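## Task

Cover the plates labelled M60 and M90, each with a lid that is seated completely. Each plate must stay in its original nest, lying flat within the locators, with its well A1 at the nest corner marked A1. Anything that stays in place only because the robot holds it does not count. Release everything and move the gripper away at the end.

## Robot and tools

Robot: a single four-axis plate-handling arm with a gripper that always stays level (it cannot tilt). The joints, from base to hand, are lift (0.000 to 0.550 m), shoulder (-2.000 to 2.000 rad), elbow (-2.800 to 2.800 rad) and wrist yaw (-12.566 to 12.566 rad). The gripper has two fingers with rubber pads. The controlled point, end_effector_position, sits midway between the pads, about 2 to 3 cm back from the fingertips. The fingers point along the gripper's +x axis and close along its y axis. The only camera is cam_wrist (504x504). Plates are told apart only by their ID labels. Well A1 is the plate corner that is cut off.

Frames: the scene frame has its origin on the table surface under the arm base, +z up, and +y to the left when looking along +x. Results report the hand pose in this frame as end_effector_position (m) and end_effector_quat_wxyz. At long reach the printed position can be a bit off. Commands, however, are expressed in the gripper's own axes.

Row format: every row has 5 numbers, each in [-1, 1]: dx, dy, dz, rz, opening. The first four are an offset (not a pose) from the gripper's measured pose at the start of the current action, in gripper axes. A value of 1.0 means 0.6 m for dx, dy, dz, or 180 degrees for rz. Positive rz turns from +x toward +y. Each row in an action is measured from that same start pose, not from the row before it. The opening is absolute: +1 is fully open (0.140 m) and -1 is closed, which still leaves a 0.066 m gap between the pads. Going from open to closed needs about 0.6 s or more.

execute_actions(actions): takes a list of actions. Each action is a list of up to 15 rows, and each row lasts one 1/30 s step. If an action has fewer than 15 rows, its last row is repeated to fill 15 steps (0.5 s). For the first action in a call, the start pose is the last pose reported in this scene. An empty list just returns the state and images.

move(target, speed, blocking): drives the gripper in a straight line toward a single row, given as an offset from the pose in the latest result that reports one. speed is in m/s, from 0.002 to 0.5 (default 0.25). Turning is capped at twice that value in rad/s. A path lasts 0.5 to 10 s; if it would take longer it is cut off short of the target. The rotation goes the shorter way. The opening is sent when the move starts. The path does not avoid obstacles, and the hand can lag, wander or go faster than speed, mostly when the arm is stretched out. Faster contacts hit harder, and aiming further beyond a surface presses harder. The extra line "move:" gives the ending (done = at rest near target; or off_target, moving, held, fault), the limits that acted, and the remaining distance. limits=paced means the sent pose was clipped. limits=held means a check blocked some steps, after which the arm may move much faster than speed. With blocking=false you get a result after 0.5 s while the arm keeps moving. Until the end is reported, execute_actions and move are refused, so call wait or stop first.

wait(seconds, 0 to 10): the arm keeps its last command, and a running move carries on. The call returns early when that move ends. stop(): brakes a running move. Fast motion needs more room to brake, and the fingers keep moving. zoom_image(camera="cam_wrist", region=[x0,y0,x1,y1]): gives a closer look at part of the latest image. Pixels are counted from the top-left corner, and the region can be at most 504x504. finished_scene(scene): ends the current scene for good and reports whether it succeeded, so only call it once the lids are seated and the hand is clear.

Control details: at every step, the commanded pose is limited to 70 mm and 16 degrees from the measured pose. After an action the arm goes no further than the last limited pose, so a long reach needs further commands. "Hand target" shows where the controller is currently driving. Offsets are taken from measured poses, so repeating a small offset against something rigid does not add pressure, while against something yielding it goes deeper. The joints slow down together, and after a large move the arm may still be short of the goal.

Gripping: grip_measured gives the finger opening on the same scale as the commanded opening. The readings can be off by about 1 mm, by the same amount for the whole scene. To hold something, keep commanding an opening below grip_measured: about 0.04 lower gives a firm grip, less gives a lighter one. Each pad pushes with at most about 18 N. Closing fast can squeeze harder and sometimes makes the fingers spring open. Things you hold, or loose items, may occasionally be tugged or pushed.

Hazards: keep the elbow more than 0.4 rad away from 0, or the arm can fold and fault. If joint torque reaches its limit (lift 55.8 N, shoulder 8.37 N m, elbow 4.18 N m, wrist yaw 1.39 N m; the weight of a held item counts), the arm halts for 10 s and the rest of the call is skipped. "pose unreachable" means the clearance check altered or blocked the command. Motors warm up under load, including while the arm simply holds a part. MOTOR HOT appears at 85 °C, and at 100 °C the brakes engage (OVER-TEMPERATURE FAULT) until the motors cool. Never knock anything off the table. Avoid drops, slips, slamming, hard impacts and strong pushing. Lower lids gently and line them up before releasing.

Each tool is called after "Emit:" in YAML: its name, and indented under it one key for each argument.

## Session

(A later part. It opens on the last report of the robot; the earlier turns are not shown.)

Emit:
execute_actions:
  actions:
    - [[0,0,0.002,0,-0.85]]

Emit:
zoom_image:
  camera: "cam_wrist"
  region: [0, 380, 180, 504]

Emit:
zoom_image:
  camera: "cam_wrist"
  region: [130, 115, 270, 215]

Emit:
zoom_image:
  camera: "cam_wrist"
  region: [290, 115, 430, 215]

Scene clock: 51.53 s.
end_effector_position=(+0.7116, -0.1304, +0.0441) grip_measured=-0.85 end_effector_quat_wxyz=(+0.993, +0.000, +0.000, -0.119)
Joint positions: [ 0.039  0.36   1.826 -2.423  0.072]
Hand target: +0.712, -0.130, +0.044; +0.993, +0.000, +0.000, -0.119
Off the commanded pose: 0.000 m, 0 deg.

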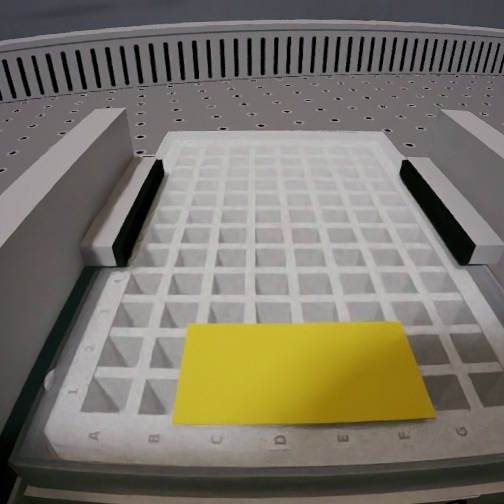

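Region (0, 380, 180, 504) of cam_wrist's 504x504 image, scaled by 2.800, with more detail than that image has; it fills the top 347 rows of this view, and the rest is white.

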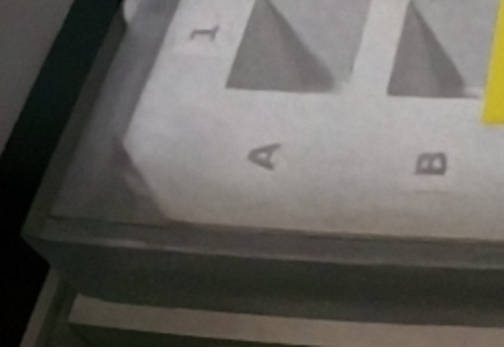

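Region (130, 115, 270, 215) of cam_wrist's 504x504 image, scaled by 3.600, with more detail than that image has; it fills the top 360 rows of this view, and the rest is white.

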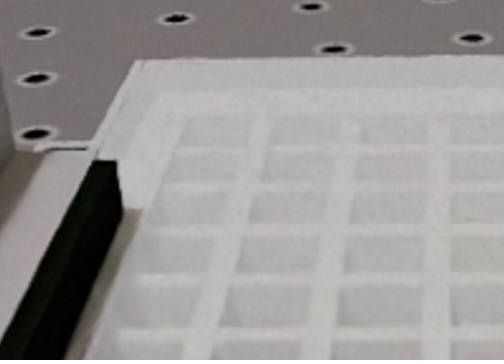

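Region (290, 115, 430, 215) of cam_wrist's 504x504 image, scaled by 3.600, with more detail than that image has; it fills the top 360 rows of this view, and the rest is white.

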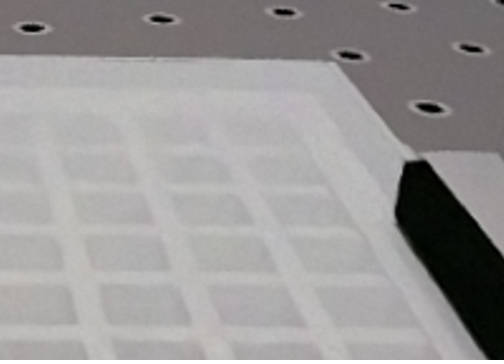

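Emit:
execute_actions:
  actions:
    - [[0,0,0.01,0,-0.85],[0,0,0.02,0,-0.85],[0,0,0.03,0,-0.85],[0,0,0.04,0,-0.8],[-0.005,0.005,0.05,0,-0.7],[-0.01,0.015,0.06,0.005,-0.6],[-0.015,0.03,0.07,0.01,-0.5],[-0.025,0.045,0.0765,0.02,-0.4],[-0.035,0.06,0.0765,0.025,-0.3],[-0.045,0.075,0.0765,0.03,-0.2],[-0.055,0.09,0.0765,0.04,-0.1],[-0.065,0.105,0.0765,0.045,0],[-0.075,0.12,0.0765,0.05,0.1],[-0.085,0.135,0.0765,0.06,0.1],[-0.095,0.15,0.0765,0.07,0.1]]

Scene clock: 55.77 s.
end_effector_position=(+0.6922, -0.0587, +0.0900) grip_measured=+0.10 end_effector_quat_wxyz=(+0.999, +0.000, +0.000, -0.044)
Joint positions: [ 0.085  0.559  1.637 -2.283  0.107]
Hand target: +0.682, -0.033, +0.090; +1.000, +0.000, +0.000, -0.010
Off the commanded pose: 0.033 m, 4 deg.

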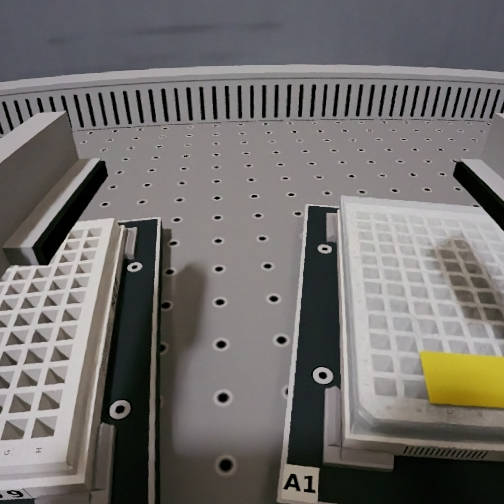

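Emit:
move:
  target: [-0.175, 0.3985, 0, 0.1667, 0.1]
  speed: 0.4

Scene clock: 57.03 s.
end_effector_position=(+0.6086, +0.1890, +0.0900) grip_measured=+0.10 end_effector_quat_wxyz=(+0.976, +0.000, +0.000, +0.216)
Joint positions: [ 0.085  1.187  1.383 -2.134  0.107]
Hand target: +0.609, +0.189, +0.090; +0.976, +0.000, +0.000, +0.216
Off the commanded pose: 0.000 m, 0 deg.
move: done

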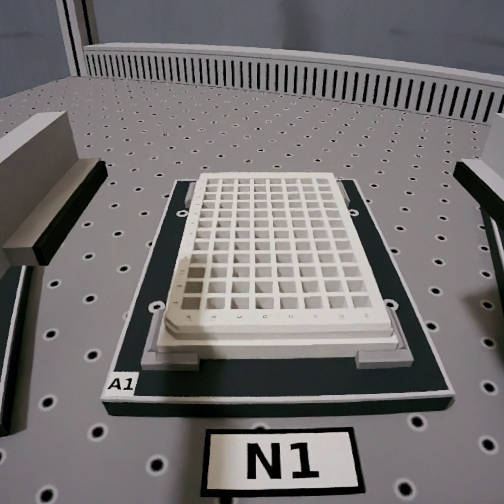

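Emit:
zoom_image:
  camera: "cam_wrist"
  region: [130, 160, 280, 380]

Emit:
zoom_image:
  camera: "cam_wrist"
  region: [270, 160, 420, 380]

Region (130, 160, 280, 380) of cam_wrist's 504x504 image, scaled by 2.291, with more detail than that image has; it fills the left 344 columns of this view, and the rest is white.

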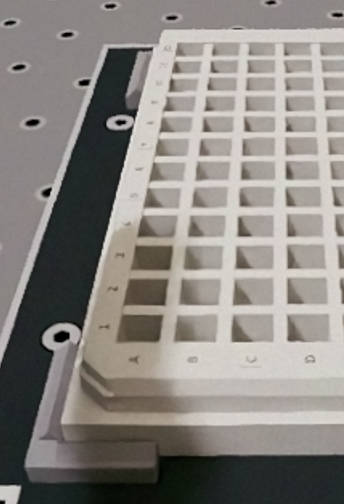

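Region (270, 160, 420, 380) of cam_wrist's 504x504 image, scaled by 2.291, with more detail than that image has; it fills the left 344 columns of this view, and the rest is white.

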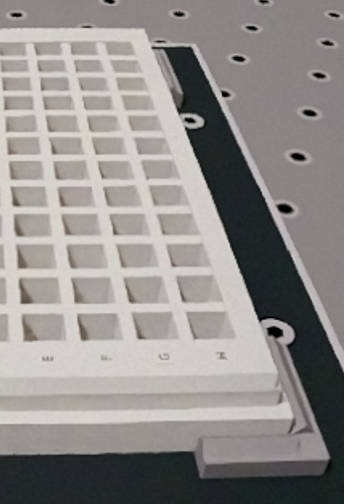

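Emit:
move:
  target: [0.0593, 0.2914, -0.0333, 0.1056, 0.1]
  speed: 0.35

Scene clock: 59.83 s.
end_effector_position=(+0.5669, +0.3626, +0.0700) grip_measured=+0.10 end_effector_quat_wxyz=(+0.927, +0.000, +0.000, +0.375)
Joint positions: [ 0.065  1.386  1.714 -2.331  0.107]
Hand target: +0.567, +0.362, +0.070; +0.927, +0.000, +0.000, +0.375
Off the commanded pose: 0.000 m, 0 deg.
move: done

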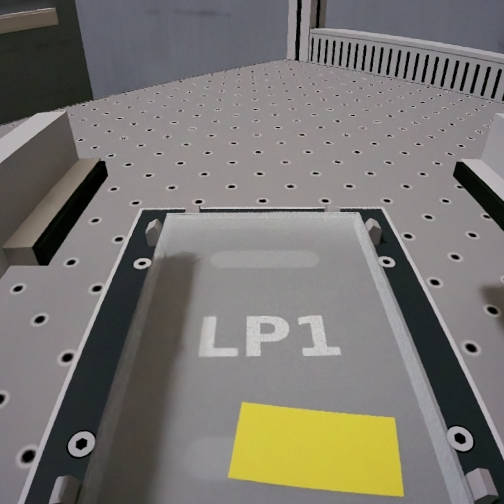

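Emit:
zoom_image:
  camera: "cam_wrist"
  region: [50, 200, 230, 460]

Emit:
zoom_image:
  camera: "cam_wrist"
  region: [310, 200, 490, 460]

Region (50, 200, 230, 460) of cam_wrist's 504x504 image, scaled by 1.938, with more detail than that image has; it fills the left 349 columns of this view, and the rest is white.

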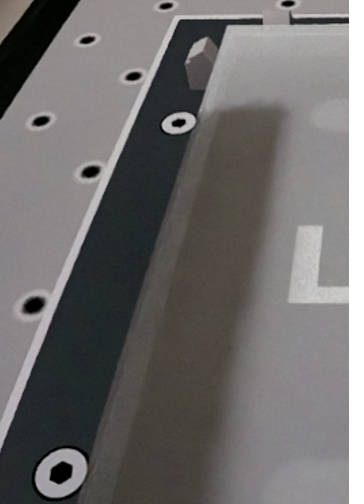

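Region (310, 200, 490, 460) of cam_wrist's 504x504 image, scaled by 1.938, with more detail than that image has; it fills the left 349 columns of this view, and the rest is white.

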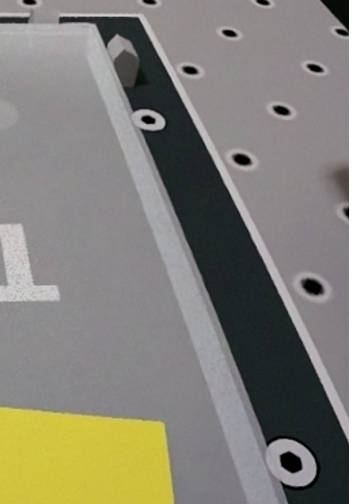

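Emit:
move:
  target: [-0.0022, 0.0064, -0.0712, 0.0028, -0.3]
  speed: 0.08

Scene clock: 61.57 s.
end_effector_position=(+0.5633, +0.3644, +0.0272) grip_measured=-0.30 end_effector_quat_wxyz=(+0.925, +0.000, +0.000, +0.379)
Joint positions: [ 0.022  1.396  1.706 -2.325  0.092]
Hand target: +0.563, +0.364, +0.027; +0.925, +0.000, +0.000, +0.379
Off the commanded pose: 0.000 m, 0 deg.
move: done

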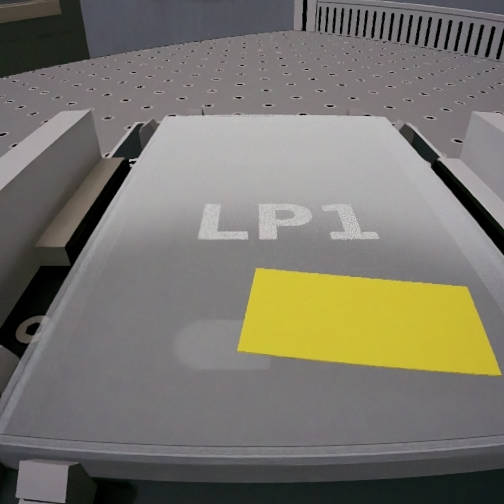

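Emit:
execute_actions:
  actions:
    - [[0,0,0,0,-0.33],[0,0,0,0,-0.36],[0,0,0,0,-0.385],[0,0,0,0,-0.41],[0,0,0,0,-0.43],[0,0,0,0,-0.445],[0,0,0,0,-0.46],[0,0,0,0,-0.47],[0,0,0,0,-0.48],[0,0,0,0,-0.49],[0,0,0,0,-0.50],[0,0,0,0,-0.51],[0,0,0,0,-0.52],[0,0,0,0,-0.53],[0,0,0,0,-0.535]]

Scene clock: 62.37 s.
end_effector_position=(+0.5633, +0.3644, +0.0272) grip_measured=-0.49 end_effector_quat_wxyz=(+0.925, +0.000, +0.000, +0.379)
Joint positions: [ 0.022  1.396  1.706 -2.325  0.085]
Hand target: +0.563, +0.364, +0.027; +0.925, +0.000, +0.000, +0.379
Off the commanded pose: 0.000 m, 0 deg.

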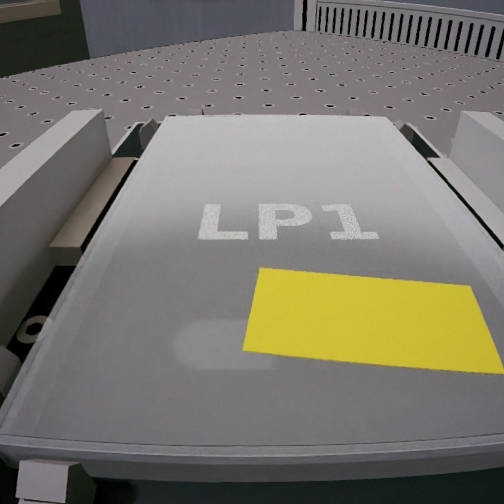

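Emit:
move:
  target: [0, 0, 0.05, 0, -0.535]
  speed: 0.12

Emit:
zoom_image:
  camera: "cam_wrist"
  region: [200, 420, 320, 504]

Scene clock: 63.27 s.
end_effector_position=(+0.5633, +0.3645, +0.0573) grip_measured=-0.49 end_effector_quat_wxyz=(+0.925, +0.000, +0.000, +0.379)
Joint positions: [ 0.052  1.396  1.706 -2.325  0.085]
Hand target: +0.563, +0.364, +0.057; +0.925, +0.000, +0.000, +0.379
Off the commanded pose: 0.000 m, 0 deg.
move: done

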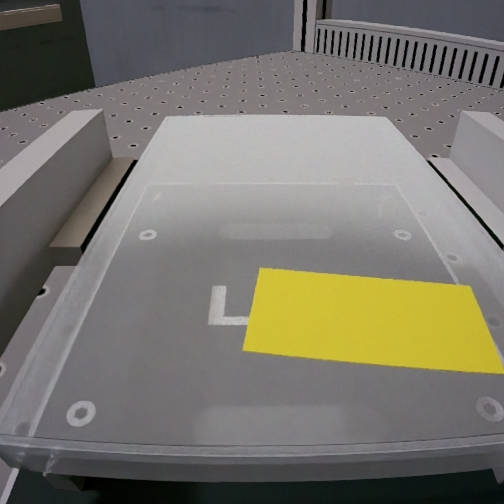

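Region (200, 420, 320, 504) of cam_wrist's 504x504 image, scaled by 4.200, with more detail than that image has; it fills the top 353 rows of this view, and the rest is white.

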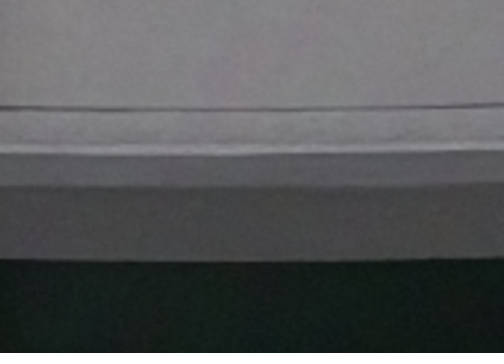

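Emit:
move:
  target: [-0.0443, -0.299, -0.0155, -0.1059, -0.535]
  speed: 0.25

Emit:
zoom_image:
  camera: "cam_wrist"
  region: [200, 400, 360, 504]

Emit:
zoom_image:
  camera: "cam_wrist"
  region: [120, 105, 280, 225]

Emit:
zoom_image:
  camera: "cam_wrist"
  region: [280, 105, 440, 225]

Scene clock: 65.17 s.
end_effector_position=(+0.6702, +0.2178, +0.0480) grip_measured=-0.49 end_effector_quat_wxyz=(+0.975, +0.000, +0.000, +0.220)
Joint positions: [ 0.043  1.032  1.757 -2.345  0.085]
Hand target: +0.670, +0.218, +0.048; +0.975, +0.000, +0.000, +0.221
Off the commanded pose: 0.000 m, 0 deg.
move: done

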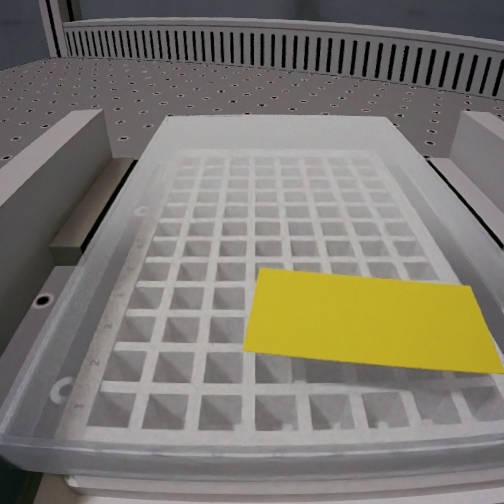

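Region (200, 400, 360, 504) of cam_wrist's 504x504 image, scaled by 3.150, with more detail than that image has; it fills the top 328 rows of this view, and the rest is white.

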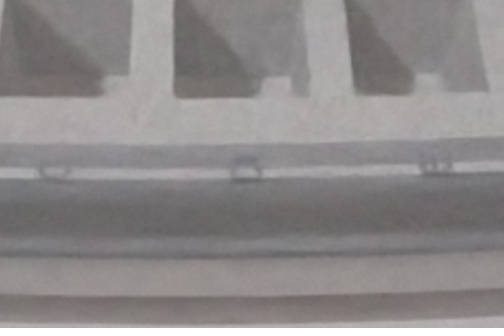

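Region (120, 105, 280, 225) of cam_wrist's 504x504 image, scaled by 3.150, with more detail than that image has; it fills the top 378 rows of this view, and the rest is white.

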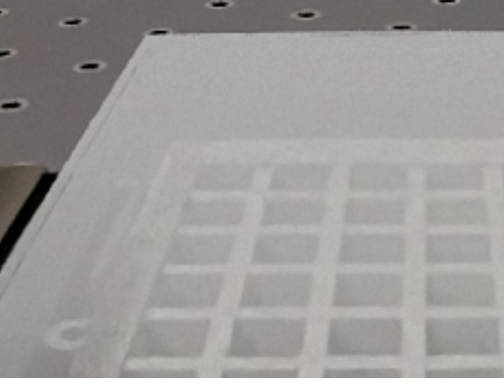

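Region (280, 105, 440, 225) of cam_wrist's 504x504 image, scaled by 3.150, with more detail than that image has; it fills the top 378 rows of this view, and the rest is white.

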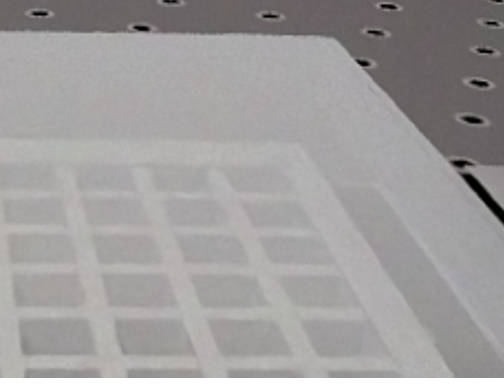

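Emit:
move:
  target: [0, 0.0003, -0.0172, 0, -0.535]
  speed: 0.015

Scene clock: 66.57 s.
end_effector_position=(+0.6702, +0.2179, +0.0378) grip_measured=-0.49 end_effector_quat_wxyz=(+0.975, +0.000, +0.000, +0.220)
Joint positions: [ 0.033  1.033  1.757 -2.345  0.085]
Hand target: +0.670, +0.218, +0.038; +0.975, +0.000, +0.000, +0.220
Off the commanded pose: 0.000 m, 0 deg.
move: done

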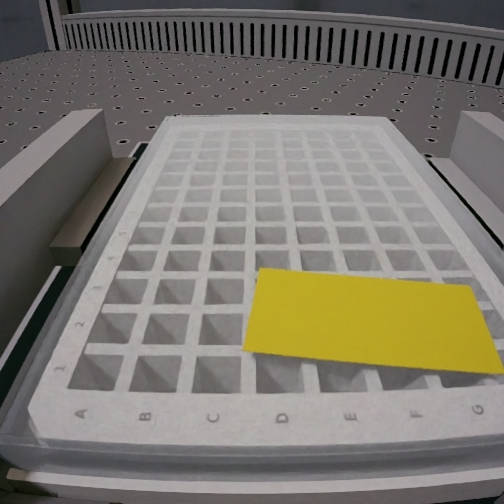

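Emit:
execute_actions:
  actions:
    - [[0,0,-0.0003,0,-0.535],[0,0,-0.0005,0,-0.535],[0,0,-0.0007,0,-0.535],[0,0,-0.0009,0,-0.535],[0,0,-0.0011,0,-0.535]]

Scene clock: 67.33 s.
end_effector_position=(+0.6702, +0.2179, +0.0377) grip_measured=-0.49 end_effector_quat_wxyz=(+0.975, +0.000, +0.000, +0.220)
Joint positions: [ 0.033  1.033  1.757 -2.345  0.085]
Hand target: +0.670, +0.218, +0.037; +0.975, +0.000, +0.000, +0.220
Off the commanded pose: 0.001 m, 0 deg.

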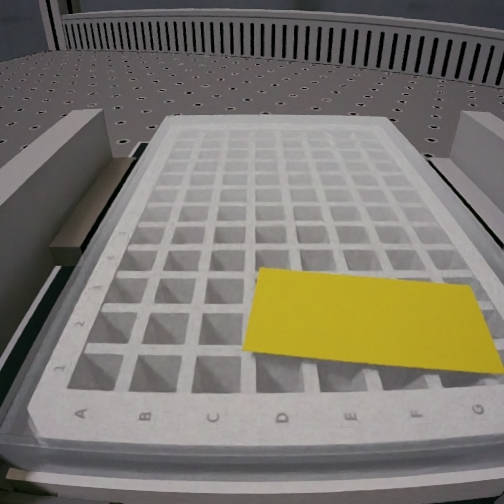

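Emit:
execute_actions:
  actions:
    - [[0,0,0.0002,0,-0.52],[0,0,0.0002,0,-0.5],[0,0,0.0002,0,-0.48],[0,0,0.0002,0,-0.45],[0,0,0.0002,0,-0.4],[0,0,0.0002,0,-0.35],[0,0,0.0002,0,-0.3],[0,0,0.0002,0,-0.3],[0,0,0.004,0,-0.3],[0,0,0.01,0,-0.3],[0,0,0.018,0,-0.3],[0,0,0.026,0,-0.3],[0,0,0.034,0,-0.3],[0,0,0.042,0,-0.3],[0,0,0.05,0,-0.3]]

Emit:
move:
  target: [-0.33, -0.17, 0.12, -0.07, 1]
  speed: 0.35

Scene clock: 68.20 s.
end_effector_position=(+0.6702, +0.2179, +0.0598) grip_measured=-0.30 end_effector_quat_wxyz=(+0.975, +0.000, +0.000, +0.220)
Joint positions: [ 0.055  1.033  1.757 -2.345  0.092]
Hand target: +0.670, +0.218, +0.068; +0.975, +0.000, +0.000, +0.220
Off the commanded pose: 0.008 m, 0 deg.

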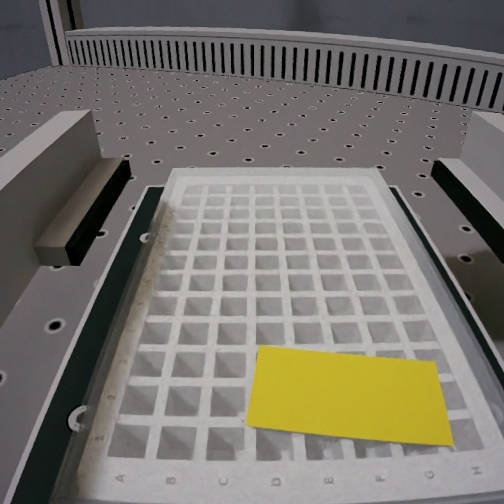

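Scene clock: 69.27 s.
end_effector_position=(+0.5352, +0.0405, +0.1318) grip_measured=+1.00 end_effector_quat_wxyz=(+0.994, +0.000, +0.000, +0.112)
Joint positions: [ 0.127  1.012  0.878 -1.666  0.14 ]
Hand target: +0.535, +0.041, +0.132; +0.994, +0.000, +0.000, +0.112
Off the commanded pose: 0.000 m, 0 deg.
move: done

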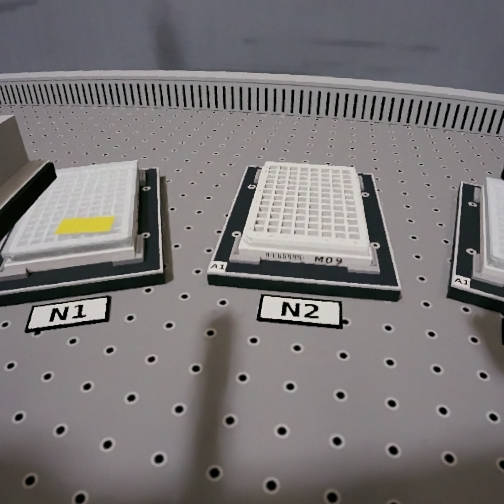

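Emit:
zoom_image:
  camera: "cam_wrist"
  region: [0, 150, 180, 310]

Emit:
zoom_image:
  camera: "cam_wrist"
  region: [200, 150, 504, 320]

Region (0, 150, 180, 310) of cam_wrist's 504x504 image, scaled by 2.800, with more detail than that image has.

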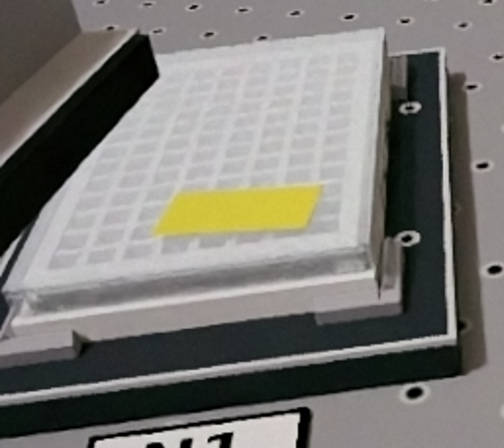

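Region (200, 150, 504, 320) of cam_wrist's 504x504 image, scaled by 1.658, with more detail than that image has; it fills the top 282 rows of this view, and the rest is white.

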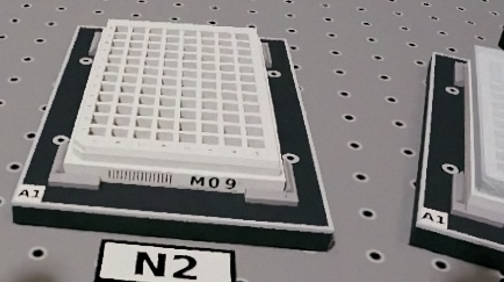

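Emit:
finished_scene:
  scene: 1

The scene is finished: the task was done.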